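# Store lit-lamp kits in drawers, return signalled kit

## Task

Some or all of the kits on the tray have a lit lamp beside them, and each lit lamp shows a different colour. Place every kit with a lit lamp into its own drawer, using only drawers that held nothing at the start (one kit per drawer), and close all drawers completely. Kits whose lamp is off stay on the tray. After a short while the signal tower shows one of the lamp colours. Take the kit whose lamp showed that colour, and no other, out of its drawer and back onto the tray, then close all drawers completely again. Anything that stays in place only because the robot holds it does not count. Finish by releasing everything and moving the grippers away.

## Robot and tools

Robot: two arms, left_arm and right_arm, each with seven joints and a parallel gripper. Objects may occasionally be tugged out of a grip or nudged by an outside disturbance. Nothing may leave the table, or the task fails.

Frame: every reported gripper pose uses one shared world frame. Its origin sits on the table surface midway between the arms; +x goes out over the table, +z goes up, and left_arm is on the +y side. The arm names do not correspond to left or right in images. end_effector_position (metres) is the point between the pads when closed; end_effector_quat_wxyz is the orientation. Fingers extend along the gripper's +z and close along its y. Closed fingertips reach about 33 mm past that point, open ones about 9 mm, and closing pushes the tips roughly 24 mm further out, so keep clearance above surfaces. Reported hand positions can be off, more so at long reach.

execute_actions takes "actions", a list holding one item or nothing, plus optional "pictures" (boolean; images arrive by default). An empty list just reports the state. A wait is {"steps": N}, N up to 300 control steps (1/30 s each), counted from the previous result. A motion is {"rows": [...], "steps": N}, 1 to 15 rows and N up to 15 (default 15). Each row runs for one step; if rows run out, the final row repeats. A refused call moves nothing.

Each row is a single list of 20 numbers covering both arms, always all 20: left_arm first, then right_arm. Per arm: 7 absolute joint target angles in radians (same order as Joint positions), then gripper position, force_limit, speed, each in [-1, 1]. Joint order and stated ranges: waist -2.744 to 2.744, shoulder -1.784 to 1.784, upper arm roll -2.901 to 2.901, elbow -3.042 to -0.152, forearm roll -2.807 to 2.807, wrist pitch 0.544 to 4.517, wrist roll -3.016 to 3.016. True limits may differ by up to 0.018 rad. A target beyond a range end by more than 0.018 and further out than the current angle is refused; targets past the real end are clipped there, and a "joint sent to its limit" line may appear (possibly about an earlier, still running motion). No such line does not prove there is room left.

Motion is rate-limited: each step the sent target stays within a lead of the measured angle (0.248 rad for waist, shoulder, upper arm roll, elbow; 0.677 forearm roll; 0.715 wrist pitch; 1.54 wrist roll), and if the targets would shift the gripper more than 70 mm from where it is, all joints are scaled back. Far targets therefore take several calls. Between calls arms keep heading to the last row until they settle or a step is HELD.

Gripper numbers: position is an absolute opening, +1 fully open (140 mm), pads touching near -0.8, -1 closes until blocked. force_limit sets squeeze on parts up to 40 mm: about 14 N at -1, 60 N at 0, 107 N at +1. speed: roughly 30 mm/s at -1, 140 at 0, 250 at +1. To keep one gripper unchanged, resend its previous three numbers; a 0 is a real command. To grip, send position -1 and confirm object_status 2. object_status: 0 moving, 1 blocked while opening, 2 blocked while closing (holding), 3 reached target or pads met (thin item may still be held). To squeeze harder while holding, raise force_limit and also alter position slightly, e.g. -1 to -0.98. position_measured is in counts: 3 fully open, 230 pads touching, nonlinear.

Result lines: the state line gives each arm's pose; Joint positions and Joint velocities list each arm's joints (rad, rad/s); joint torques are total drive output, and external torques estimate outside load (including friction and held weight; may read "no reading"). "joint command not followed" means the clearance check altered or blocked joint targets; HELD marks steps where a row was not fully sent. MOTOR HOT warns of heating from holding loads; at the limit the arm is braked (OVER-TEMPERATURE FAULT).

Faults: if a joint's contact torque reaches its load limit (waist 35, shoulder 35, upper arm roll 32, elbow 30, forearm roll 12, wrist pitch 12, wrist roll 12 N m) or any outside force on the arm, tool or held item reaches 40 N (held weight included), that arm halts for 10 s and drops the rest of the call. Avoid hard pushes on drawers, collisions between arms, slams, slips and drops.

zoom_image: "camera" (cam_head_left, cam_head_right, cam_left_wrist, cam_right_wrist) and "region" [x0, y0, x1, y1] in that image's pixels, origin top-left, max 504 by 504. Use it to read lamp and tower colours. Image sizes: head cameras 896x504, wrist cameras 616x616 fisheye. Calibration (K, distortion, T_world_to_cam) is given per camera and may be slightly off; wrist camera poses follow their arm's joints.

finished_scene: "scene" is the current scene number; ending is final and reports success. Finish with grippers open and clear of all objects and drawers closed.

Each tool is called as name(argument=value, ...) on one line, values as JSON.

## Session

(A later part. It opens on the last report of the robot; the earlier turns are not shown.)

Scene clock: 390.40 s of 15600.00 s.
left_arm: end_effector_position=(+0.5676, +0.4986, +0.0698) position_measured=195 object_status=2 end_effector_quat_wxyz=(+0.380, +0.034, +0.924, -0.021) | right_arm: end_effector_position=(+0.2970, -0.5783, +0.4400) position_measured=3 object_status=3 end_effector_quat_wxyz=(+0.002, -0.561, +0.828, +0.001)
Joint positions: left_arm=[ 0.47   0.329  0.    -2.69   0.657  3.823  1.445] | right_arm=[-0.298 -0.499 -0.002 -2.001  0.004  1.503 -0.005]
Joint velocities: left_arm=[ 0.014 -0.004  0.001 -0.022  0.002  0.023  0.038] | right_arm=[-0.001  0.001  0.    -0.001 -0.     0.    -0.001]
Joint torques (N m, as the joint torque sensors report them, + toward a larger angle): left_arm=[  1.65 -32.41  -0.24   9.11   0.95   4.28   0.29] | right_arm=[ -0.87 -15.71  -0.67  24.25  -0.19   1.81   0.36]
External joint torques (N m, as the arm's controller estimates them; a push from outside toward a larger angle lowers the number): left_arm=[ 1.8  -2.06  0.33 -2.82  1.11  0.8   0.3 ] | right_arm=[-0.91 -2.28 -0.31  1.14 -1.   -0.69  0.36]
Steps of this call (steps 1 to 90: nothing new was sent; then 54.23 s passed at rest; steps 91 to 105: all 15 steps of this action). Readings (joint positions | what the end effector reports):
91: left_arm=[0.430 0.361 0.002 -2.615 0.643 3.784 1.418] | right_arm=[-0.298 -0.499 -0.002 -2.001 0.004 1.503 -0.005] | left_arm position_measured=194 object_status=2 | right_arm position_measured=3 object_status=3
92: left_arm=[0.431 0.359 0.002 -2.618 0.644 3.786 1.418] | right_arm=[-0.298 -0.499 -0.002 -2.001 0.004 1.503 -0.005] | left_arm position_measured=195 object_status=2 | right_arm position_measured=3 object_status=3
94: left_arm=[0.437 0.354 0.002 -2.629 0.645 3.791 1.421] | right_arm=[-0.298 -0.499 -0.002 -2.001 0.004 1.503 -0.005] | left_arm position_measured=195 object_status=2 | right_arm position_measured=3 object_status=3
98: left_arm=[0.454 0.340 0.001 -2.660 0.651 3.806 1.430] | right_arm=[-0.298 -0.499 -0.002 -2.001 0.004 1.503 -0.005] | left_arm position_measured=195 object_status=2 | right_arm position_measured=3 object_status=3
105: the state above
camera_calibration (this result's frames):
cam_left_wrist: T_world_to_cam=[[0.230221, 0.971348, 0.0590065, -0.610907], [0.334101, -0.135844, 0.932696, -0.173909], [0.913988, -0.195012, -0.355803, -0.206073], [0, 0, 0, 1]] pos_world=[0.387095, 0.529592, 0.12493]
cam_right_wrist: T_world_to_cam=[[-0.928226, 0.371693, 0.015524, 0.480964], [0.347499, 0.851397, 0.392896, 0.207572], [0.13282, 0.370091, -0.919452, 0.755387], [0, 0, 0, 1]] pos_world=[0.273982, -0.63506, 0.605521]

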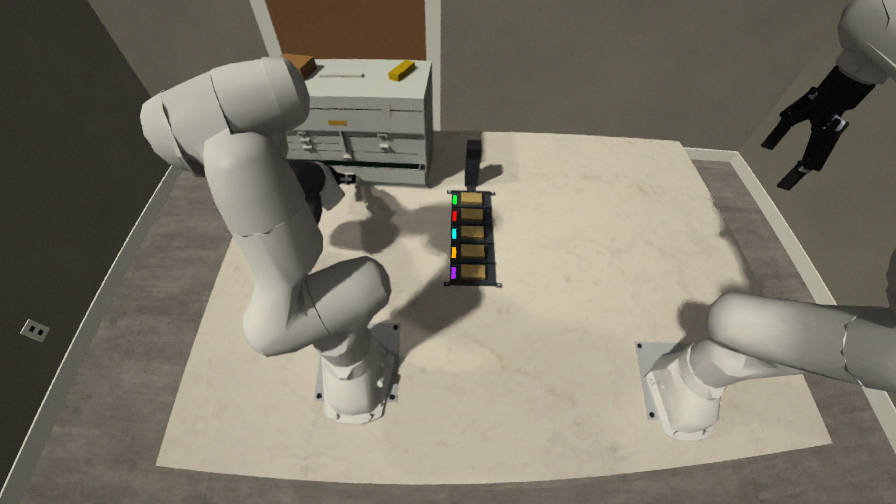

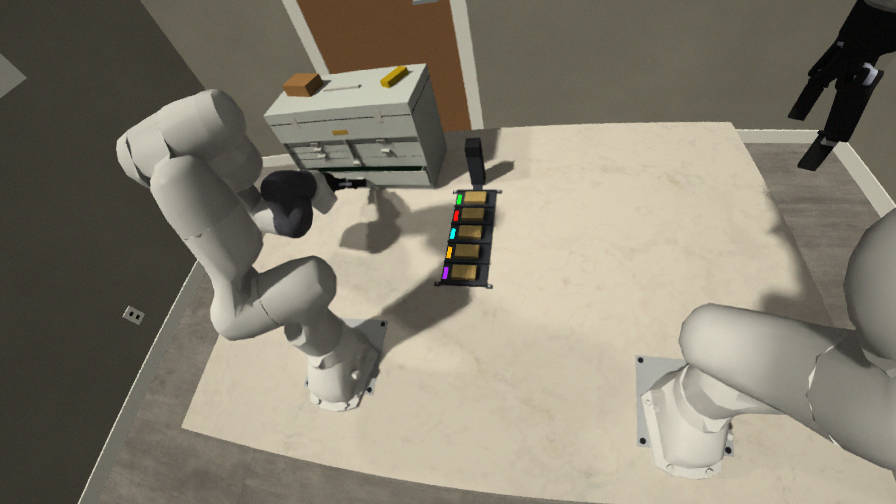

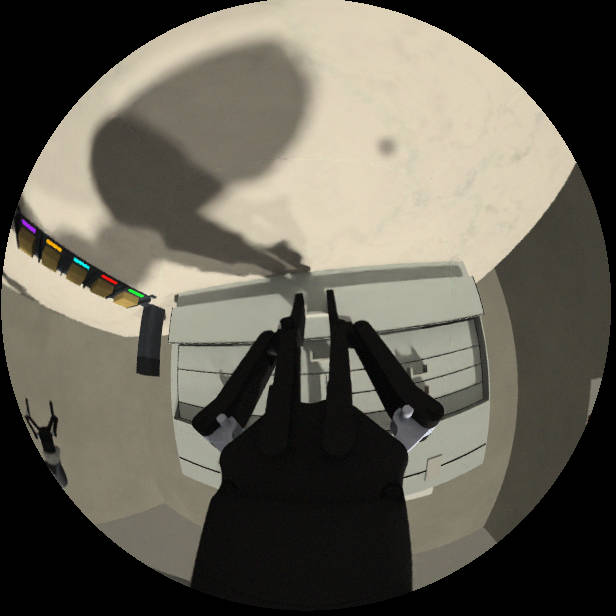

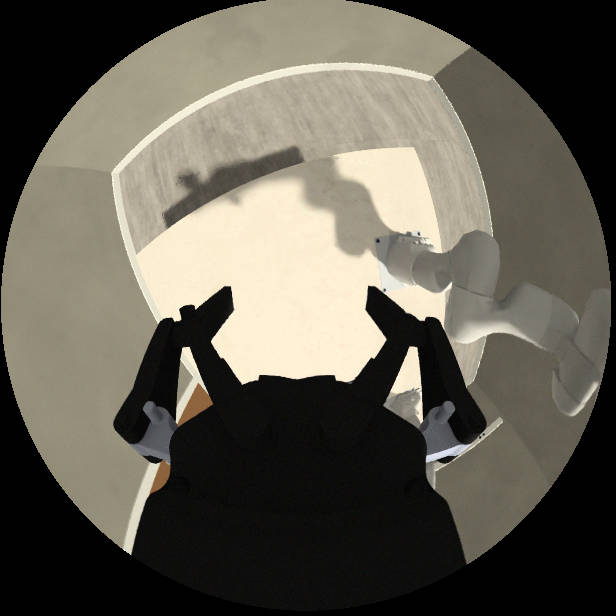

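Working. Continue.

execute_actions(actions=[{"rows":[[0.491,0.316,0,-2.723,0.667,3.845,1.475,-1,0.3,-0.3, -0.3,-0.5,0,-2.0,0,1.5,0,1,0,0],[0.491,0.316,0,-2.723,0.667,3.845,1.475,-1,0.3,-0.3, -0.3,-0.5,0,-2.0,0,1.5,0,1,0,0],[0.491,0.316,0,-2.723,0.667,3.845,1.475,-1,0.3,-0.3, -0.3,-0.5,0,-2.0,0,1.5,0,1,0,0],[0.507,0.305,0,-2.75,0.673,3.86,1.49,-1,0.3,-0.3, -0.3,-0.5,0,-2.0,0,1.5,0,1,0,0],[0.507,0.305,0,-2.75,0.673,3.86,1.49,-1,0.3,-0.3, -0.3,-0.5,0,-2.0,0,1.5,0,1,0,0],[0.507,0.305,0,-2.75,0.673,3.86,1.49,-1,0.3,-0.3, -0.3,-0.5,0,-2.0,0,1.5,0,1,0,0],[0.523,0.295,0,-2.776,0.679,3.874,1.505,-1,0.3,-0.3, -0.3,-0.5,0,-2.0,0,1.5,0,1,0,0],[0.523,0.295,0,-2.776,0.679,3.874,1.505,-1,0.3,-0.3, -0.3,-0.5,0,-2.0,0,1.5,0,1,0,0],[0.523,0.295,0,-2.776,0.679,3.874,1.505,-1,0.3,-0.3, -0.3,-0.5,0,-2.0,0,1.5,0,1,0,0],[0.54,0.285,0,-2.803,0.685,3.888,1.52,-1,0.3,-0.3, -0.3,-0.5,0,-2.0,0,1.5,0,1,0,0],[0.54,0.285,0,-2.803,0.685,3.888,1.52,-1,0.3,-0.3, -0.3,-0.5,0,-2.0,0,1.5,0,1,0,0],[0.54,0.285,0,-2.803,0.685,3.888,1.52,-1,0.3,-0.3, -0.3,-0.5,0,-2.0,0,1.5,0,1,0,0],[0.557,0.275,0,-2.83,0.691,3.902,1.535,-1,0.3,-0.3, -0.3,-0.5,0,-2.0,0,1.5,0,1,0,0]],"steps":15}], pictures=false)

execute_actions(actions=[{"rows":[[0.574,0.266,0,-2.856,0.698,3.915,1.55,-1,0.3,-0.3, -0.3,-0.5,0,-2.0,0,1.5,0,1,0,0],[0.574,0.266,0,-2.856,0.698,3.915,1.55,-1,0.3,-0.3, -0.3,-0.5,0,-2.0,0,1.5,0,1,0,0],[0.574,0.266,0,-2.856,0.698,3.915,1.55,-1,0.3,-0.3, -0.3,-0.5,0,-2.0,0,1.5,0,1,0,0],[0.594,0.258,0,-2.881,0.708,3.928,1.565,-1,0.3,-0.3, -0.3,-0.5,0,-2.0,0,1.5,0,1,0,0],[0.594,0.258,0,-2.881,0.708,3.928,1.565,-1,0.3,-0.3, -0.3,-0.5,0,-2.0,0,1.5,0,1,0,0],[0.594,0.258,0,-2.881,0.708,3.928,1.565,-1,0.3,-0.3, -0.3,-0.5,0,-2.0,0,1.5,0,1,0,0],[0.615,0.25,0,-2.906,0.718,3.942,1.58,-1,0.3,-0.3, -0.3,-0.5,0,-2.0,0,1.5,0,1,0,0],[0.615,0.25,0,-2.906,0.718,3.942,1.58,-1,0.3,-0.3, -0.3,-0.5,0,-2.0,0,1.5,0,1,0,0],[0.615,0.25,0,-2.906,0.718,3.942,1.58,-1,0.3,-0.3, -0.3,-0.5,0,-2.0,0,1.5,0,1,0,0],[0.636,0.242,0,-2.931,0.729,3.955,1.595,-1,0.3,-0.3, -0.3,-0.5,0,-2.0,0,1.5,0,1,0,0]],"steps":15}], pictures=false)

execute_actions(actions=[{"steps":15}])

zoom_image(camera="cam_head_right", region=[240, 60, 480, 240])

Scene clock: 420.10 s of 15600.00 s.
left_arm: end_effector_position=(+0.5221, +0.5015, +0.0703) position_measured=195 object_status=2 end_effector_quat_wxyz=(+0.380, +0.032, +0.924, -0.023) | right_arm: end_effector_position=(+0.2970, -0.5783, +0.4400) position_measured=3 object_status=3 end_effector_quat_wxyz=(+0.002, -0.561, +0.828, +0.001)
Joint positions: left_arm=[ 0.546  0.28  -0.002 -2.813  0.683  3.885  1.502] | right_arm=[-0.298 -0.499 -0.001 -2.001  0.004  1.503 -0.005]
Joint velocities: left_arm=[ 0.113 -0.055  0.001 -0.169  0.036  0.101  0.114] | right_arm=[ 0.    -0.001  0.001 -0.001  0.002  0.    -0.   ]
Joint torques (N m, as the joint torque sensors report them, + toward a larger angle): left_arm=[  0.32 -26.51   1.79   7.48   0.96   3.59   0.09] | right_arm=[ -0.76 -15.43  -0.85  24.37  -0.18   1.86   0.38]
External joint torques (N m, as the arm's controller estimates them; a push from outside toward a larger angle lowers the number): left_arm=[ 1.54  0.53  3.32 -4.19  0.88 -0.01  0.09] | right_arm=[-0.79 -1.81 -0.47  1.17 -0.99 -0.64  0.38]
Steps of this call (steps 1 to 15: the robot went on to your last target; steps 16 to 90: nothing new was sent; then 26.20 s passed at rest; steps 91 to 105: all 15 steps of this action). Readings (joint positions | what the end effector reports):
91: left_arm=[0.475 0.326 -0.000 -2.697 0.658 3.827 1.454] | right_arm=[-0.298 -0.499 -0.001 -2.001 0.004 1.503 -0.005] | left_arm position_measured=195 object_status=2 | right_arm position_measured=3 object_status=3
92: left_arm=[0.479 0.323 -0.000 -2.705 0.660 3.830 1.456] | right_arm=[-0.298 -0.499 -0.001 -2.001 0.004 1.503 -0.005] | left_arm position_measured=195 object_status=2 | right_arm position_measured=3 object_status=3
94: left_arm=[0.487 0.317 -0.001 -2.718 0.663 3.837 1.460] | right_arm=[-0.298 -0.499 -0.001 -2.001 0.004 1.503 -0.005] | left_arm position_measured=195 object_status=2 | right_arm position_measured=3 object_status=3
98: left_arm=[0.508 0.303 -0.001 -2.754 0.670 3.854 1.473] | right_arm=[-0.298 -0.499 -0.001 -2.001 0.004 1.503 -0.005] | left_arm position_measured=195 object_status=2 | right_arm position_measured=3 object_status=3
105: the state above

Scene clock: 420.60 s of 15600.00 s.
left_arm: end_effector_position=(+0.4796, +0.5040, +0.0708) position_measured=195 object_status=2 end_effector_quat_wxyz=(+0.382, +0.031, +0.923, -0.022) | right_arm: end_effector_position=(+0.2970, -0.5783, +0.4400) position_measured=3 object_status=3 end_effector_quat_wxyz=(+0.002, -0.561, +0.828, +0.001)
Joint positions: left_arm=[ 0.632  0.244 -0.001 -2.922  0.721  3.945  1.57 ] | right_arm=[-0.298 -0.499 -0.001 -2.001  0.004  1.503 -0.005]
Joint velocities: left_arm=[ 0.037 -0.002  0.003 -0.035  0.017  0.033  0.082] | right_arm=[ 0.001  0.    -0.     0.001  0.    -0.    -0.   ]
Joint torques (N m, as the joint torque sensors report them, + toward a larger angle): left_arm=[  1.91 -24.66   0.41   5.43   1.88   4.22   0.19] | right_arm=[ -0.84 -15.36  -0.89  24.13  -0.21   1.9    0.37]
External joint torques (N m, as the arm's controller estimates them; a push from outside toward a larger angle lowers the number): left_arm=[ 2.26 -0.17  1.11 -3.58  1.78  0.71  0.18] | right_arm=[-0.84 -1.83 -0.48  0.94 -1.02 -0.6   0.37]
Steps of this call (steps 1 to 15: all 15 steps of this action). Readings (joint positions | what the end effector reports):
1: left_arm=[0.552 0.276 -0.002 -2.823 0.686 3.890 1.507] | right_arm=[-0.298 -0.499 -0.001 -2.001 0.004 1.503 -0.005] | left_arm position_measured=195 object_status=2 | right_arm position_measured=3 object_status=3
2: left_arm=[0.559 0.272 -0.002 -2.833 0.688 3.895 1.512] | right_arm=[-0.298 -0.499 -0.001 -2.001 0.004 1.503 -0.005] | left_arm position_measured=195 object_status=2 | right_arm position_measured=3 object_status=3
4: left_arm=[0.570 0.267 -0.002 -2.848 0.693 3.903 1.521] | right_arm=[-0.298 -0.499 -0.001 -2.001 0.004 1.503 -0.005] | left_arm position_measured=195 object_status=2 | right_arm position_measured=3 object_status=3
8: left_arm=[0.598 0.255 -0.002 -2.883 0.705 3.922 1.540] | right_arm=[-0.298 -0.499 -0.001 -2.001 0.004 1.503 -0.005] | left_arm position_measured=195 object_status=2 | right_arm position_measured=3 object_status=3
15: the state above

Scene clock: 421.10 s of 15600.00 s.
left_arm: end_effector_position=(+0.4784, +0.5042, +0.0708) position_measured=195 object_status=2 end_effector_quat_wxyz=(+0.382, +0.037, +0.923, -0.020) | right_arm: end_effector_position=(+0.2970, -0.5783, +0.4400) position_measured=3 object_status=3 end_effector_quat_wxyz=(+0.002, -0.561, +0.828, +0.001)
Joint positions: left_arm=[ 0.635  0.244 -0.001 -2.926  0.722  3.948  1.584] | right_arm=[-0.298 -0.499 -0.001 -2.001  0.004  1.503 -0.005]
Joint velocities: left_arm=[ 0.    -0.001  0.    -0.    -0.001  0.001  0.007] | right_arm=[ 0.001  0.    -0.    -0.001  0.001  0.001  0.   ]
Joint torques (N m, as the joint torque sensors report them, + toward a larger angle): left_arm=[  0.18 -25.83   0.14   4.56   2.13   4.58   0.45] | right_arm=[ -1.05 -15.24  -0.73  24.36  -0.18   1.9    0.42]
External joint torques (N m, as the arm's controller estimates them; a push from outside toward a larger angle lowers the number): left_arm=[ 0.16 -1.55  0.5  -3.87  2.09  1.14  0.47] | right_arm=[-1.04 -1.74 -0.29  1.21 -0.98 -0.6   0.42]
Steps of this call (steps 1 to 15: the robot went on to your last target). Readings (joint positions | what the end effector reports):
1: left_arm=[0.633 0.244 -0.001 -2.923 0.721 3.946 1.572] | right_arm=[-0.298 -0.499 -0.001 -2.001 0.004 1.503 -0.005] | left_arm position_measured=195 object_status=2 | right_arm position_measured=3 object_status=3
2: left_arm=[0.633 0.244 -0.001 -2.924 0.721 3.946 1.574] | right_arm=[-0.298 -0.499 -0.001 -2.001 0.004 1.503 -0.005] | left_arm position_measured=195 object_status=2 | right_arm position_measured=3 object_status=3
4: left_arm=[0.634 0.244 -0.001 -2.925 0.722 3.947 1.578] | right_arm=[-0.298 -0.499 -0.001 -2.001 0.004 1.503 -0.005] | left_arm position_measured=195 object_status=2 | right_arm position_measured=3 object_status=3
8: left_arm=[0.635 0.244 -0.001 -2.925 0.722 3.948 1.582] | right_arm=[-0.298 -0.499 -0.001 -2.001 0.004 1.503 -0.005] | left_arm position_measured=195 object_status=2 | right_arm position_measured=3 object_status=3
15: the state above
camera_calibration (this result's frames):
cam_left_wrist: T_world_to_cam=[[0.23316, 0.970318, 0.0641867, -0.597118], [0.328647, -0.140749, 0.933906, -0.139252], [0.91522, -0.196655, -0.351709, -0.123192], [0, 0, 0, 1]] pos_world=[0.297737, 0.535569, 0.125047]
cam_right_wrist: T_world_to_cam=[[-0.928224, 0.371699, 0.015509, 0.480972], [0.347501, 0.851402, 0.392883, 0.207578], [0.13283, 0.370073, -0.919458, 0.755388], [0, 0, 0, 1]] pos_world=[0.273978, -0.635058, 0.605534]

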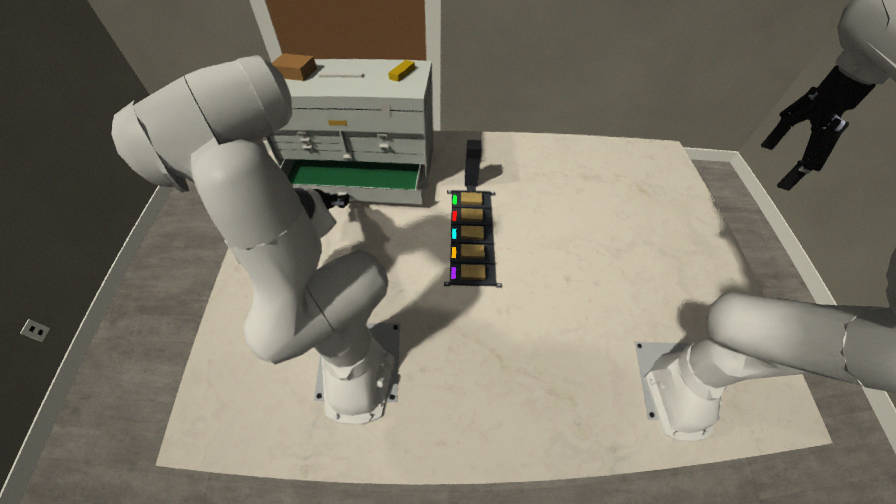

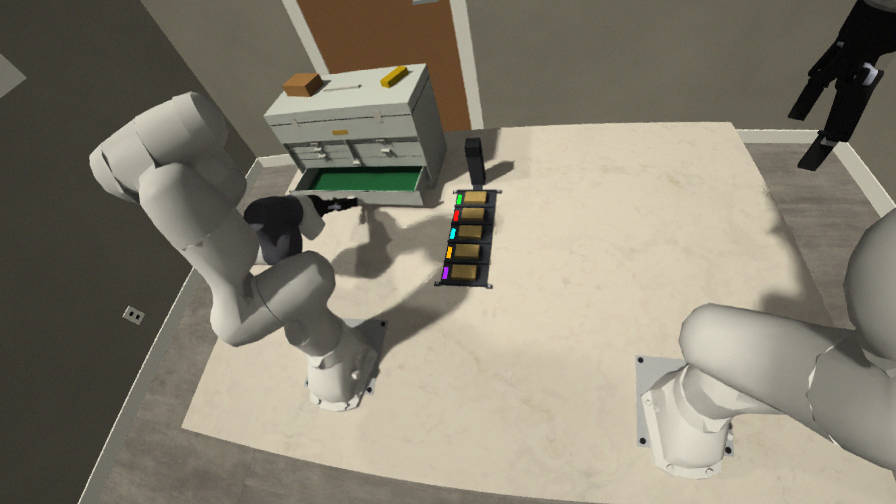

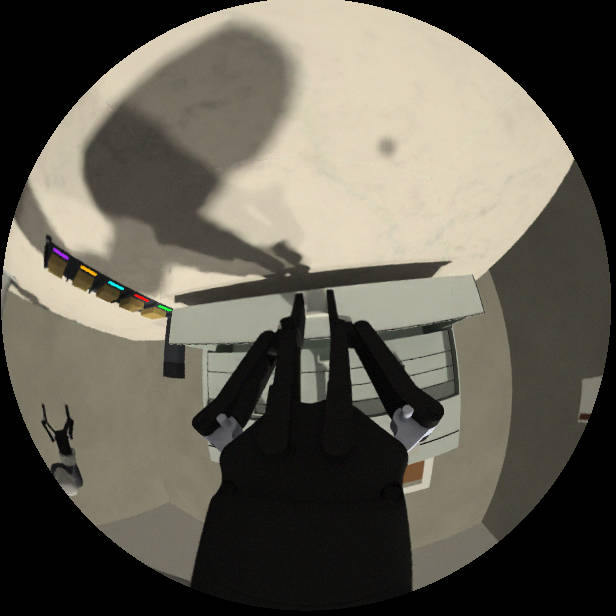

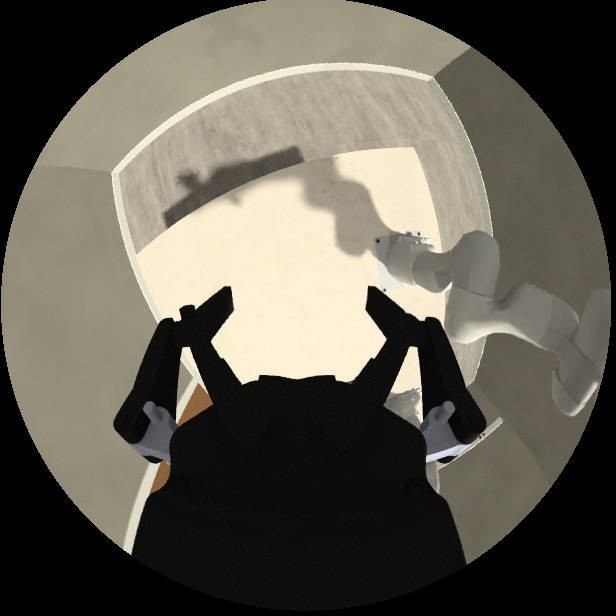

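Region (240, 60, 480, 240) of cam_head_right's 896x504 image, scaled by 2.100, with more detail than that image has; it fills the top 378 rows of this view, and the rest is white.

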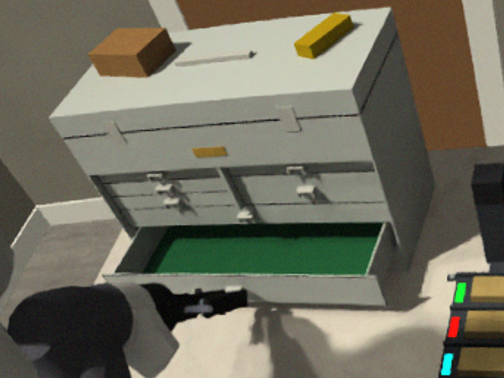

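execute_actions(actions=[{"rows":[[0.635,0.244,0,-2.926,0.722,3.948,1.584,0,0,0.3, -0.3,-0.5,0,-2.0,0,1.5,0,1,0,0]],"steps":10}], pictures=false)

execute_actions(actions=[{"rows":[[0.635,0.215,0,-2.96,0.722,3.948,1.584,0,0,0.3, -0.3,-0.5,0,-2.0,0,1.5,0,1,0,0],[0.635,0.215,0,-2.96,0.722,3.948,1.584,0,0,0.3, -0.3,-0.5,0,-2.0,0,1.5,0,1,0,0],[0.635,0.215,0,-2.96,0.722,3.948,1.584,0,0,0.3, -0.3,-0.5,0,-2.0,0,1.5,0,1,0,0],[0.635,0.215,0,-2.96,0.722,3.948,1.584,0,0,0.3, -0.3,-0.5,0,-2.0,0,1.5,0,1,0,0],[0.635,0.16,0,-3.0,0.722,3.948,1.584,0,0,0.3, -0.3,-0.5,0,-2.0,0,1.5,0,1,0,0],[0.635,0.16,0,-3.0,0.722,3.948,1.584,0,0,0.3, -0.3,-0.5,0,-2.0,0,1.5,0,1,0,0],[0.635,0.16,0,-3.0,0.722,3.948,1.584,0,0,0.3, -0.3,-0.5,0,-2.0,0,1.5,0,1,0,0],[0.635,0.16,0,-3.0,0.722,3.948,1.584,0,0,0.3, -0.3,-0.5,0,-2.0,0,1.5,0,1,0,0],[0.635,0.09,0,-3.03,0.722,3.948,1.584,0,0,0.3, -0.3,-0.5,0,-2.0,0,1.5,0,1,0,0]],"steps":15}], pictures=false)

Scene clock: 450.60 s of 15600.00 s.
left_arm: end_effector_position=(+0.4782, +0.5043, +0.0706) position_measured=129 object_status=0 end_effector_quat_wxyz=(+0.382, +0.037, +0.923, -0.020) | right_arm: end_effector_position=(+0.2970, -0.5783, +0.4401) position_measured=3 object_status=3 end_effector_quat_wxyz=(+0.002, -0.561, +0.828, +0.001)
Joint positions: left_arm=[ 0.635  0.244 -0.001 -2.926  0.722  3.948  1.585] | right_arm=[-0.298 -0.499 -0.001 -2.001  0.004  1.503 -0.005]
Joint velocities: left_arm=[-0.    -0.001  0.     0.001 -0.     0.     0.   ] | right_arm=[-0.002 -0.001  0.001 -0.001  0.001  0.     0.   ]
Joint torques (N m, as the joint torque sensors report them, + toward a larger angle): left_arm=[ -0.79 -23.74  -0.05   6.51   0.4    3.5   -0.01] | right_arm=[ -0.86 -15.28  -0.54  24.23  -0.18   1.85   0.33]
External joint torques (N m, as the arm's controller estimates them; a push from outside toward a larger angle lowers the number): left_arm=[-0.8   0.58  0.32 -1.9   0.35  0.06  0.01] | right_arm=[-0.84 -1.77 -0.11  1.07 -0.98 -0.65  0.33]
Steps of this call (steps 1 to 15: the robot went on to your last target; steps 16 to 90: nothing new was sent; then 26.17 s passed at rest; steps 91 to 100: all 10 steps of this action). Readings (joint positions | what the end effector reports):
91: left_arm=[0.635 0.244 -0.001 -2.926 0.722 3.948 1.585] | right_arm=[-0.298 -0.499 -0.001 -2.001 0.004 1.503 -0.005] | left_arm position_measured=195 object_status=0 | right_arm position_measured=3 object_status=3
92: left_arm=[0.635 0.244 -0.001 -2.926 0.722 3.948 1.585] | right_arm=[-0.298 -0.499 -0.001 -2.001 0.004 1.503 -0.005] | left_arm position_measured=193 object_status=0 | right_arm position_measured=3 object_status=3
94: left_arm=[0.635 0.244 -0.001 -2.926 0.722 3.948 1.585] | right_arm=[-0.298 -0.499 -0.001 -2.001 0.004 1.503 -0.005] | left_arm position_measured=168 object_status=0 | right_arm position_measured=3 object_status=3
98: left_arm=[0.635 0.244 -0.001 -2.926 0.722 3.948 1.585] | right_arm=[-0.298 -0.499 -0.001 -2.001 0.004 1.503 -0.005] | left_arm position_measured=130 object_status=0 | right_arm position_measured=3 object_status=3
100: the state above

Scene clock: 451.10 s of 15600.00 s.
left_arm: end_effector_position=(+0.4638, +0.4936, +0.1048) position_measured=129 object_status=3 end_effector_quat_wxyz=(+0.399, +0.043, +0.916, -0.005) | right_arm: end_effector_position=(+0.2970, -0.5783, +0.4401) position_measured=3 object_status=3 end_effector_quat_wxyz=(+0.002, -0.561, +0.828, +0.001)
Joint positions: left_arm=[ 0.635  0.095 -0.001 -3.026  0.721  3.947  1.585] | right_arm=[-0.298 -0.499 -0.001 -2.001  0.004  1.503 -0.005]
Joint velocities: left_arm=[ 0.001 -0.048 -0.003 -0.032 -0.    -0.001 -0.001] | right_arm=[-0.002  0.001 -0.002  0.001 -0.    -0.    -0.   ]
Joint torques (N m, as the joint torque sensors report them, + toward a larger angle): left_arm=[  0.16 -21.37   0.72   7.43   0.35   3.68   0.04] | right_arm=[ -0.93 -15.47  -0.66  24.23  -0.25   1.87   0.39]
External joint torques (N m, as the arm's controller estimates them; a push from outside toward a larger angle lowers the number): left_arm=[ 0.19 -1.71  0.9  -1.89  0.37  0.37  0.06] | right_arm=[-0.8  -1.96 -0.08  1.04 -1.03 -0.63  0.39]
Steps of this call (steps 1 to 15: all 15 steps of this action). Readings (joint positions | what the end effector reports):
1: left_arm=[0.635 0.238 -0.001 -2.933 0.722 3.948 1.585] | right_arm=[-0.298 -0.499 -0.001 -2.001 0.004 1.503 -0.005] | left_arm position_measured=129 object_status=0 | right_arm position_measured=3 object_status=3
2: left_arm=[0.635 0.230 -0.001 -2.942 0.722 3.948 1.585] | right_arm=[-0.298 -0.499 -0.001 -2.001 0.004 1.503 -0.005] | left_arm position_measured=129 object_status=0 | right_arm position_measured=3 object_status=3
4: left_arm=[0.635 0.222 -0.001 -2.952 0.722 3.948 1.585] | right_arm=[-0.298 -0.499 -0.001 -2.001 0.004 1.503 -0.005] | left_arm position_measured=129 object_status=3 | right_arm position_measured=3 object_status=3
8: left_arm=[0.635 0.173 -0.001 -2.990 0.721 3.947 1.585] | right_arm=[-0.298 -0.499 -0.001 -2.001 0.004 1.503 -0.005] | left_arm position_measured=129 object_status=3 | right_arm position_measured=3 object_status=3
15: the state above

execute_actions(actions=[{"rows":[[0.635,-0.3,0,-3.0,0.6,3.6,1.584,0,0,0.3, -0.3,-0.5,0,-2.0,0,1.5,0,1,0,0]],"steps":12}], pictures=false)

execute_actions(actions=[{"rows":[[0.12,-0.63,0,-2.9,0,2.7,1.3,0.4,0,0.3, -0.3,-0.5,0,-2.0,0,1.5,0,1,0,0]],"steps":15}], pictures=false)

execute_actions(actions=[{"rows":[[-0.733,-0.271,0,-2.289,0,2.018,0.856,0.4,0,0.3, -0.3,-0.5,0,-2.0,0,1.5,0,1,0,0]],"steps":15}], pictures=false)

execute_actions(actions=[{"steps":60}])

Scene clock: 476.40 s of 15600.00 s.
left_arm: end_effector_position=(+0.4864, +0.5852, +0.2141) position_measured=129 object_status=3 end_effector_quat_wxyz=(+0.413, +0.020, +0.901, +0.132) | right_arm: end_effector_position=(+0.2970, -0.5783, +0.4401) position_measured=3 object_status=3 end_effector_quat_wxyz=(+0.002, -0.561, +0.828, +0.001)
Joint positions: left_arm=[ 0.633 -0.296 -0.001 -2.996  0.608  3.644  1.585] | right_arm=[-0.298 -0.499 -0.001 -2.001  0.004  1.503 -0.005]
Joint velocities: left_arm=[-0.001 -0.03  -0.001 -0.02  -0.043 -0.242  0.002] | right_arm=[ 0.001  0.    -0.001 -0.    -0.     0.001  0.004]
Joint torques (N m, as the joint torque sensors report them, + toward a larger angle): left_arm=[  0.18 -16.72   1.02  15.94  -1.06   2.66   0.03] | right_arm=[ -0.94 -15.27  -0.74  24.04  -0.22   1.82   0.38]
External joint torques (N m, as the arm's controller estimates them; a push from outside toward a larger angle lowers the number): left_arm=[ 0.31 -2.11  0.83 -1.71 -0.59 -0.7   0.04] | right_arm=[-0.9  -1.76 -0.26  0.88 -1.02 -0.68  0.38]
Steps of this call (steps 1 to 15: the robot went on to your last target; steps 16 to 90: nothing new was sent; then 21.90 s passed at rest; steps 91 to 102: all 12 steps of this action). Readings (joint positions | what the end effector reports):
91: left_arm=[0.633 0.055 -0.002 -3.031 0.703 3.897 1.585] | right_arm=[-0.298 -0.499 -0.001 -2.001 0.004 1.503 -0.005] | left_arm position_measured=129 object_status=3 | right_arm position_measured=3 object_status=3
92: left_arm=[0.633 -0.005 -0.002 -3.027 0.684 3.853 1.585] | right_arm=[-0.298 -0.499 -0.001 -2.001 0.004 1.503 -0.005] | left_arm position_measured=129 object_status=3 | right_arm position_measured=3 object_status=3
94: left_arm=[0.633 -0.129 -0.002 -3.014 0.655 3.785 1.585] | right_arm=[-0.298 -0.499 -0.001 -2.001 0.004 1.503 -0.005] | left_arm position_measured=129 object_status=3 | right_arm position_measured=3 object_status=3
98: left_arm=[0.633 -0.277 -0.001 -2.995 0.619 3.691 1.585] | right_arm=[-0.298 -0.499 -0.001 -2.001 0.004 1.503 -0.005] | left_arm position_measured=129 object_status=3 | right_arm position_measured=3 object_status=3
102: the state above

Scene clock: 476.90 s of 15600.00 s.
left_arm: end_effector_position=(+0.4695, +0.4577, +0.2210) position_measured=78 object_status=3 end_effector_quat_wxyz=(+0.261, -0.148, +0.954, +0.002) | right_arm: end_effector_position=(+0.2970, -0.5783, +0.4401) position_measured=3 object_status=3 end_effector_quat_wxyz=(+0.002, -0.561, +0.828, +0.001)
Joint positions: left_arm=[ 0.13  -0.626 -0.    -2.9    0.028  2.803  1.383] | right_arm=[-0.298 -0.499 -0.001 -2.001  0.004  1.503 -0.005]
Joint velocities: left_arm=[-0.099 -0.03   0.    -0.001 -0.208 -0.604 -0.254] | right_arm=[ 0.001  0.    -0.001 -0.    -0.     0.     0.   ]
Joint torques (N m, as the joint torque sensors report them, + toward a larger angle): left_arm=[ -1.36 -10.61   0.42  23.84   0.06   2.68  -0.34] | right_arm=[ -0.71 -15.32  -0.88  24.35  -0.2    1.84   0.39]
External joint torques (N m, as the arm's controller estimates them; a push from outside toward a larger angle lowers the number): left_arm=[-2.05 -1.27  0.32  0.2  -0.52 -0.83 -0.33] | right_arm=[-0.73 -1.87 -0.48  1.25 -1.01 -0.65  0.39]
Steps of this call (steps 1 to 15: all 15 steps of this action). Readings (joint positions | what the end effector reports):
1: left_arm=[0.568 -0.338 0.005 -2.987 0.484 3.518 1.559] | right_arm=[-0.298 -0.499 -0.001 -2.001 0.004 1.503 -0.005] | left_arm position_measured=129 object_status=0 | right_arm position_measured=3 object_status=3
2: left_arm=[0.493 -0.411 0.006 -2.963 0.366 3.388 1.533] | right_arm=[-0.298 -0.499 -0.001 -2.001 0.004 1.503 -0.005] | left_arm position_measured=120 object_status=0 | right_arm position_measured=3 object_status=3
4: left_arm=[0.379 -0.518 0.003 -2.922 0.250 3.229 1.501] | right_arm=[-0.298 -0.499 -0.001 -2.001 0.004 1.503 -0.005] | left_arm position_measured=102 object_status=0 | right_arm position_measured=3 object_status=3
8: left_arm=[0.232 -0.589 0.000 -2.902 0.140 3.048 1.459] | right_arm=[-0.298 -0.499 -0.001 -2.001 0.004 1.503 -0.005] | left_arm position_measured=78 object_status=0 | right_arm position_measured=3 object_status=3
15: the state above

Scene clock: 477.40 s of 15600.00 s.
left_arm: end_effector_position=(+0.4612, +0.1914, +0.2415) position_measured=78 object_status=3 end_effector_quat_wxyz=(+0.064, -0.024, +0.997, -0.028) | right_arm: end_effector_position=(+0.2970, -0.5783, +0.4401) position_measured=3 object_status=3 end_effector_quat_wxyz=(+0.002, -0.561, +0.828, +0.001)
Joint positions: left_arm=[-0.438 -0.297  0.005 -2.376  0.008  2.218  1.1  ] | right_arm=[-0.298 -0.499 -0.001 -2.001  0.003  1.503 -0.005]
Joint velocities: left_arm=[-1.21   0.109 -0.076  0.573 -0.012 -0.55  -0.406] | right_arm=[-0.001  0.    -0.    -0.001 -0.001 -0.    -0.   ]
Joint torques (N m, as the joint torque sensors report them, + toward a larger angle): left_arm=[  1.52 -18.41   2.29  18.91   0.2    1.11  -0.38] | right_arm=[ -0.94 -15.31  -0.82  24.2   -0.17   1.83   0.39]
External joint torques (N m, as the arm's controller estimates them; a push from outside toward a larger angle lowers the number): left_arm=[-2.75  1.91 -0.23  0.49 -0.47 -0.69 -0.39] | right_arm=[-0.93 -1.75 -0.39  1.   -0.97 -0.67  0.39]
Steps of this call (steps 1 to 15: all 15 steps of this action). Readings (joint positions | what the end effector reports):
1: left_arm=[0.109 -0.607 0.005 -2.878 0.024 2.757 1.364] | right_arm=[-0.298 -0.499 -0.001 -2.001 0.004 1.503 -0.005] | left_arm position_measured=78 object_status=3 | right_arm position_measured=3 object_status=3
2: left_arm=[0.081 -0.577 0.005 -2.848 0.022 2.710 1.345] | right_arm=[-0.298 -0.499 -0.001 -2.001 0.004 1.503 -0.005] | left_arm position_measured=78 object_status=3 | right_arm position_measured=3 object_status=3
4: left_arm=[0.021 -0.515 0.006 -2.784 0.019 2.617 1.307] | right_arm=[-0.298 -0.499 -0.001 -2.001 0.004 1.503 -0.005] | left_arm position_measured=78 object_status=3 | right_arm position_measured=3 object_status=3
8: left_arm=[-0.135 -0.383 0.008 -2.625 0.013 2.424 1.220] | right_arm=[-0.298 -0.499 -0.001 -2.001 0.003 1.503 -0.005] | left_arm position_measured=78 object_status=3 | right_arm position_measured=3 object_status=3
15: the state above

Scene clock: 479.40 s of 15600.00 s.
left_arm: end_effector_position=(+0.3609, +0.0845, +0.2499) position_measured=78 object_status=3 end_effector_quat_wxyz=(+0.003, +0.006, +1.000, -0.000) | right_arm: end_effector_position=(+0.2970, -0.5783, +0.4401) position_measured=3 object_status=3 end_effector_quat_wxyz=(+0.002, -0.561, +0.828, +0.001)
Joint positions: left_arm=[-0.731 -0.273 -0.003 -2.29   0.003  2.022  0.863] | right_arm=[-0.298 -0.499 -0.001 -2.001  0.003  1.503 -0.005]
Joint velocities: left_arm=[ 0.001 -0.    -0.001 -0.001  0.002 -0.    -0.   ] | right_arm=[-0.001 -0.001  0.    -0.002  0.001  0.    -0.001]
Joint torques (N m, as the joint torque sensors report them, + toward a larger angle): left_arm=[ -1.63 -20.51   1.39  24.58   0.27   1.88  -0.33] | right_arm=[ -0.53 -15.35  -1.02  24.64  -0.21   1.9    0.36]
External joint torques (N m, as the arm's controller estimates them; a push from outside toward a larger angle lowers the number): left_arm=[-1.69  1.71  1.55  0.58 -0.45 -0.56 -0.33] | right_arm=[-0.58 -1.86 -0.67  1.5  -1.02 -0.6   0.36]
Steps of this call (steps 1 to 45: the robot went on to your last target; steps 46 to 60: nothing new was sent). Readings (joint positions | what the end effector reports):
1: left_arm=[-0.481 -0.294 0.005 -2.359 0.008 2.200 1.087] | right_arm=[-0.298 -0.499 -0.001 -2.001 0.003 1.503 -0.005] | left_arm position_measured=78 object_status=3 | right_arm position_measured=3 object_status=3
2: left_arm=[-0.524 -0.291 0.004 -2.345 0.008 2.183 1.074] | right_arm=[-0.298 -0.499 -0.001 -2.001 0.003 1.503 -0.005] | left_arm position_measured=78 object_status=3 | right_arm position_measured=3 object_status=3
4: left_arm=[-0.609 -0.284 0.003 -2.321 0.006 2.146 1.044] | right_arm=[-0.298 -0.499 -0.001 -2.001 0.003 1.503 -0.005] | left_arm position_measured=78 object_status=3 | right_arm position_measured=3 object_status=3
8: left_arm=[-0.717 -0.276 -0.009 -2.295 0.003 2.079 0.980] | right_arm=[-0.298 -0.499 -0.001 -2.001 0.003 1.503 -0.005] | left_arm position_measured=78 object_status=3 | right_arm position_measured=3 object_status=3
60: the state above
All arms were judged still, so your last target was given up. Only a new action makes them travel on or press farther. Fingers that are still opening or closing keep moving.
camera_calibration (this result's frames):
cam_left_wrist: T_world_to_cam=[[0.171393, 0.983631, -0.0556355, -0.122867], [0.8958, -0.132085, 0.424377, -0.405079], [0.410082, -0.122573, -0.903775, 0.278846], [0, 0, 0, 1]] pos_world=[0.269579, 0.10153, 0.417085]
cam_right_wrist: T_world_to_cam=[[-0.928222, 0.371705, 0.0154758, 0.480988], [0.347497, 0.851414, 0.392862, 0.20759], [0.132852, 0.370041, -0.919467, 0.755387], [0, 0, 0, 1]] pos_world=[0.273972, -0.635054, 0.605556]

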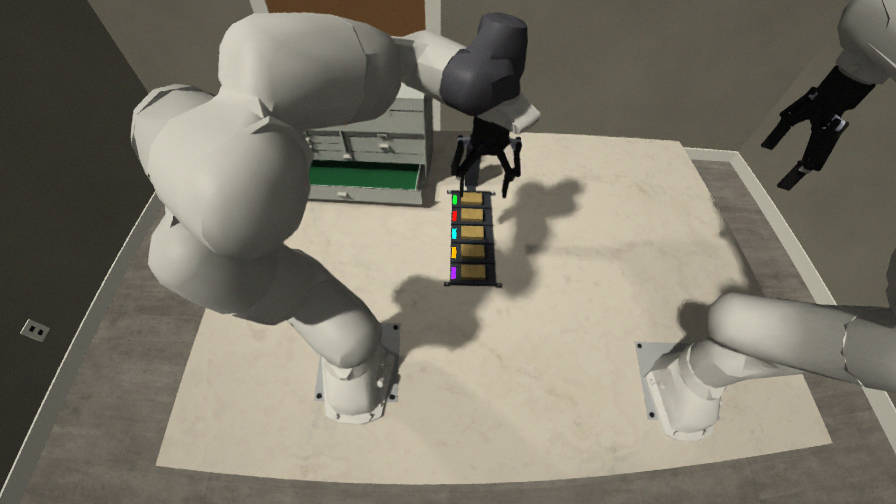

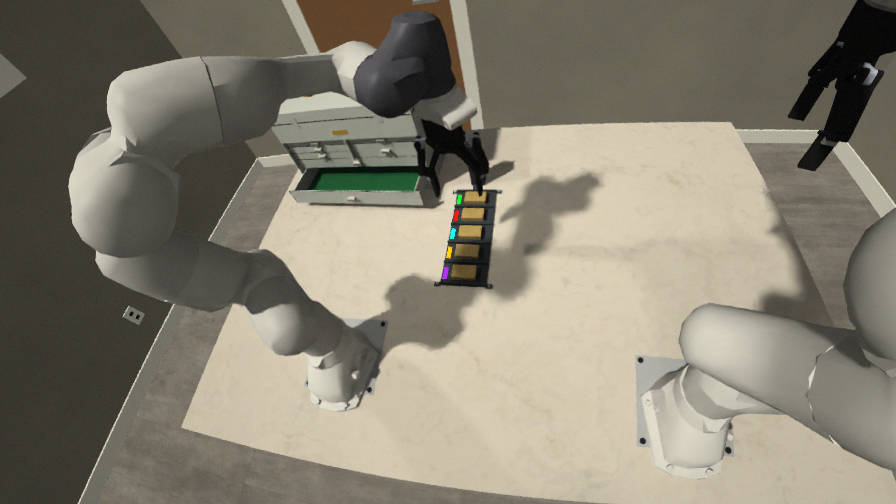

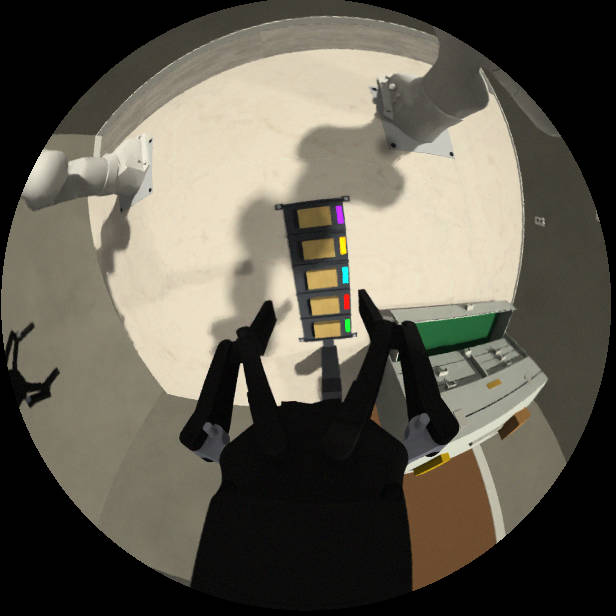

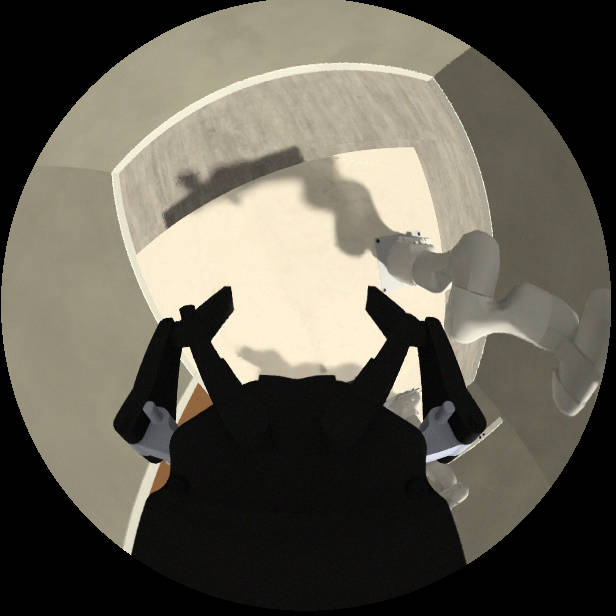

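zoom_image(camera="cam_left_wrist", region=[250, 180, 400, 360])

Region (250, 180, 400, 360) of cam_left_wrist's 616x616 image, scaled by 2.800, with more detail than that image has.

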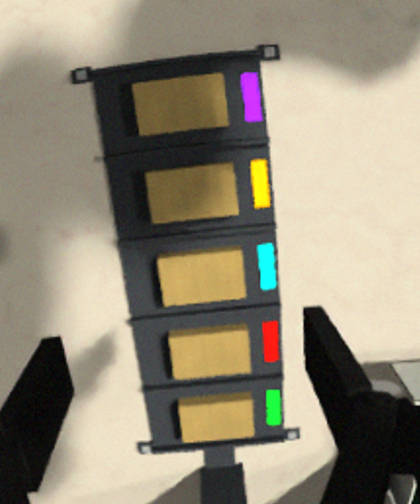

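execute_actions(actions=[{"rows":[[-0.6715,-0.017,0,-2.432,0,2.416,0.951,0.4,0,0.3, -0.3,-0.5,0,-2.0,0,1.5,0,1,0,0]],"steps":15}], pictures=false)

execute_actions(actions=[{"steps":30}])

zoom_image(camera="cam_left_wrist", region=[200, 180, 440, 400])

Scene clock: 515.63 s of 15600.00 s.
left_arm: end_effector_position=(+0.3802, +0.1033, +0.0948) position_measured=78 object_status=3 end_effector_quat_wxyz=(-0.016, +0.008, +1.000, +0.013) | right_arm: end_effector_position=(+0.2970, -0.5783, +0.4401) position_measured=3 object_status=3 end_effector_quat_wxyz=(+0.002, -0.561, +0.828, +0.001)
Joint positions: left_arm=[-0.674 -0.015 -0.001 -2.434  0.003  2.379  0.924] | right_arm=[-0.298 -0.499 -0.001 -2.001  0.003  1.503 -0.005]
Joint velocities: left_arm=[-0.    -0.014 -0.001  0.016 -0.001  0.206  0.067] | right_arm=[-0.     0.001 -0.001 -0.     0.    -0.     0.001]
Joint torques (N m, as the joint torque sensors report them, + toward a larger angle): left_arm=[  0.68 -29.02   0.37  20.72   0.05   2.95   0.36] | right_arm=[ -0.85 -15.34  -0.82  24.3   -0.2    1.87   0.39]
External joint torques (N m, as the arm's controller estimates them; a push from outside toward a larger angle lowers the number): left_arm=[ 0.75 -1.51  0.45  0.48 -0.47  0.75  0.36] | right_arm=[-0.85 -2.   -0.4   1.23 -1.   -0.61  0.39]
Steps of this call (steps 1 to 90: nothing new was sent; then 32.73 s passed at rest; steps 91 to 105: all 15 steps of this action). Readings (joint positions | what the end effector reports):
91: left_arm=[-0.726 -0.260 -0.004 -2.296 0.003 2.054 0.866] | right_arm=[-0.298 -0.499 -0.001 -2.001 0.003 1.503 -0.005] | left_arm position_measured=78 object_status=3 | right_arm position_measured=3 object_status=3
92: left_arm=[-0.720 -0.232 -0.004 -2.309 0.003 2.086 0.869] | right_arm=[-0.298 -0.499 -0.001 -2.001 0.003 1.503 -0.005] | left_arm position_measured=78 object_status=3 | right_arm position_measured=3 object_status=3
94: left_arm=[-0.705 -0.164 -0.004 -2.345 0.003 2.150 0.877] | right_arm=[-0.298 -0.499 -0.001 -2.001 0.003 1.503 -0.005] | left_arm position_measured=78 object_status=3 | right_arm position_measured=3 object_status=3
98: left_arm=[-0.680 -0.037 -0.001 -2.420 0.003 2.285 0.900] | right_arm=[-0.298 -0.499 -0.001 -2.001 0.003 1.503 -0.005] | left_arm position_measured=78 object_status=3 | right_arm position_measured=3 object_status=3
105: the state above

Scene clock: 516.63 s of 15600.00 s.
left_arm: end_effector_position=(+0.3890, +0.0964, +0.0981) position_measured=78 object_status=3 end_effector_quat_wxyz=(-0.002, +0.018, +1.000, +0.003) | right_arm: end_effector_position=(+0.2970, -0.5783, +0.4401) position_measured=3 object_status=3 end_effector_quat_wxyz=(+0.002, -0.561, +0.828, +0.001)
Joint positions: left_arm=[-0.674 -0.015 -0.001 -2.433  0.003  2.412  0.943] | right_arm=[-0.298 -0.499 -0.001 -2.001  0.003  1.503 -0.005]
Joint velocities: left_arm=[ 0.    -0.     0.     0.     0.     0.     0.003] | right_arm=[ 0.    -0.    -0.002  0.001  0.     0.    -0.001]
Joint torques (N m, as the joint torque sensors report them, + toward a larger angle): left_arm=[  0.94 -29.01   1.21  20.91  -0.02   3.16   0.45] | right_arm=[ -0.35 -15.15  -0.66  24.44  -0.27   1.88   0.36]
External joint torques (N m, as the arm's controller estimates them; a push from outside toward a larger angle lowers the number): left_arm=[ 1.   -0.83  1.28  0.01 -0.55  0.72  0.45] | right_arm=[-0.3  -1.53 -0.16  1.22 -1.07 -0.62  0.36]
Steps of this call (steps 1 to 30: the robot went on to your last target). Readings (joint positions | what the end effector reports):
1: left_arm=[-0.674 -0.015 -0.001 -2.433 0.003 2.385 0.926] | right_arm=[-0.298 -0.499 -0.001 -2.001 0.003 1.503 -0.005] | left_arm position_measured=78 object_status=3 | right_arm position_measured=3 object_status=3
2: left_arm=[-0.674 -0.015 -0.001 -2.433 0.003 2.390 0.928] | right_arm=[-0.298 -0.499 -0.001 -2.001 0.003 1.503 -0.005] | left_arm position_measured=78 object_status=3 | right_arm position_measured=3 object_status=3
4: left_arm=[-0.674 -0.015 -0.001 -2.433 0.003 2.397 0.931] | right_arm=[-0.298 -0.499 -0.001 -2.001 0.003 1.503 -0.005] | left_arm position_measured=78 object_status=3 | right_arm position_measured=3 object_status=3
8: left_arm=[-0.674 -0.015 -0.001 -2.433 0.003 2.405 0.936] | right_arm=[-0.298 -0.499 -0.001 -2.001 0.003 1.503 -0.005] | left_arm position_measured=78 object_status=3 | right_arm position_measured=3 object_status=3
30: the state above
All arms were judged still, so your last target was given up. Only a new action makes them travel on or press farther. Fingers that are still opening or closing keep moving.
camera_calibration (this result's frames):
cam_left_wrist: T_world_to_cam=[[0.193479, 0.979745, -0.0516357, -0.156458], [0.896432, -0.155147, 0.415138, -0.361337], [0.398719, -0.126608, -0.908292, 0.136789], [0, 0, 0, 1]] pos_world=[0.299645, 0.114548, 0.26617]
cam_right_wrist: T_world_to_cam=[[-0.928222, 0.371705, 0.015476, 0.480988], [0.347497, 0.851414, 0.392862, 0.20759], [0.132852, 0.370041, -0.919467, 0.755387], [0, 0, 0, 1]] pos_world=[0.273972, -0.635054, 0.605556]

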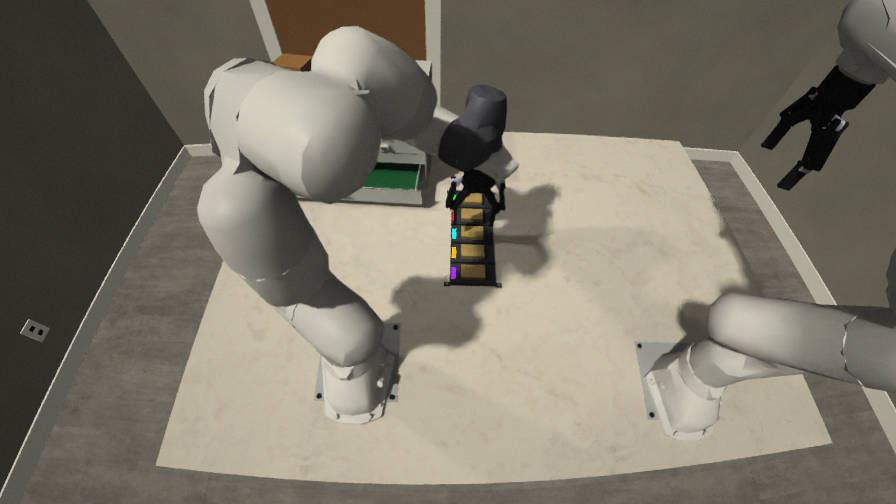

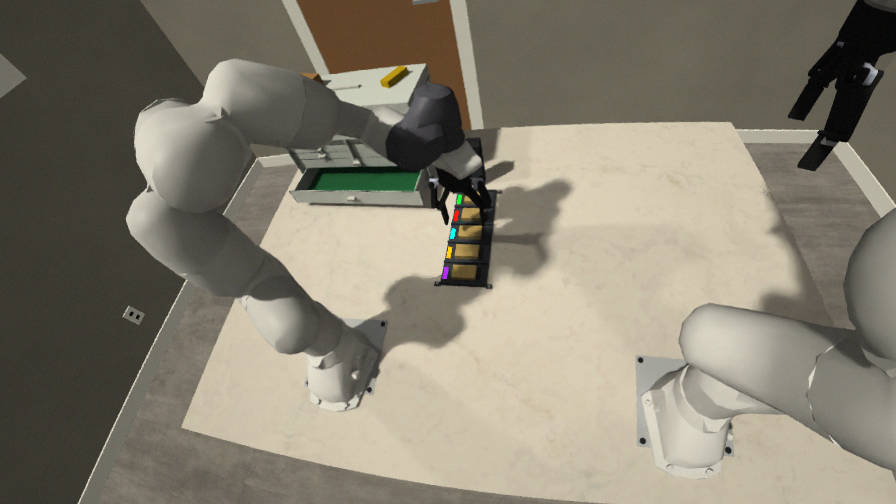

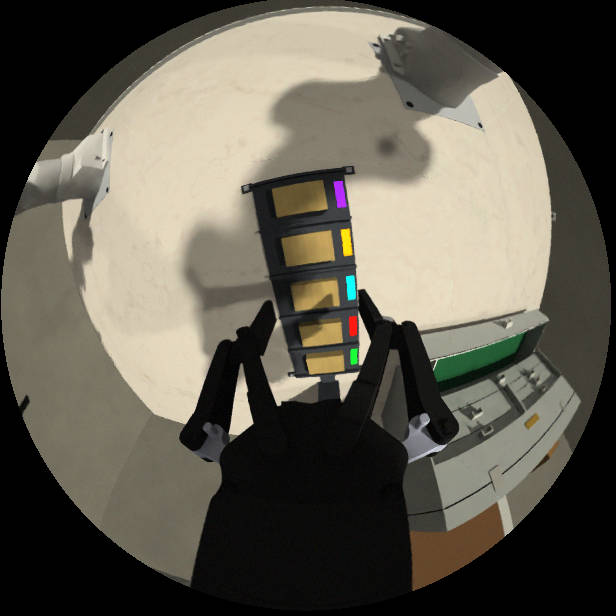

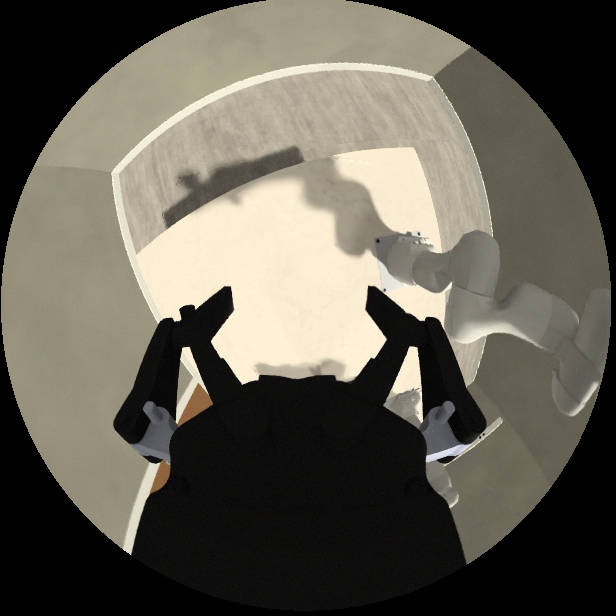

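Region (200, 180, 440, 400) of cam_left_wrist's 616x616 image, scaled by 2.100, with more detail than that image has; it fills the top 462 rows of this view, and the rest is white.

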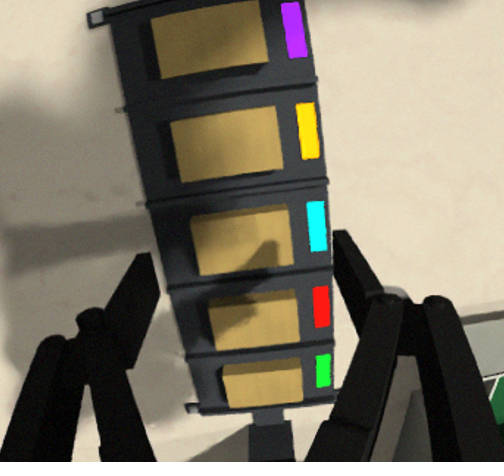

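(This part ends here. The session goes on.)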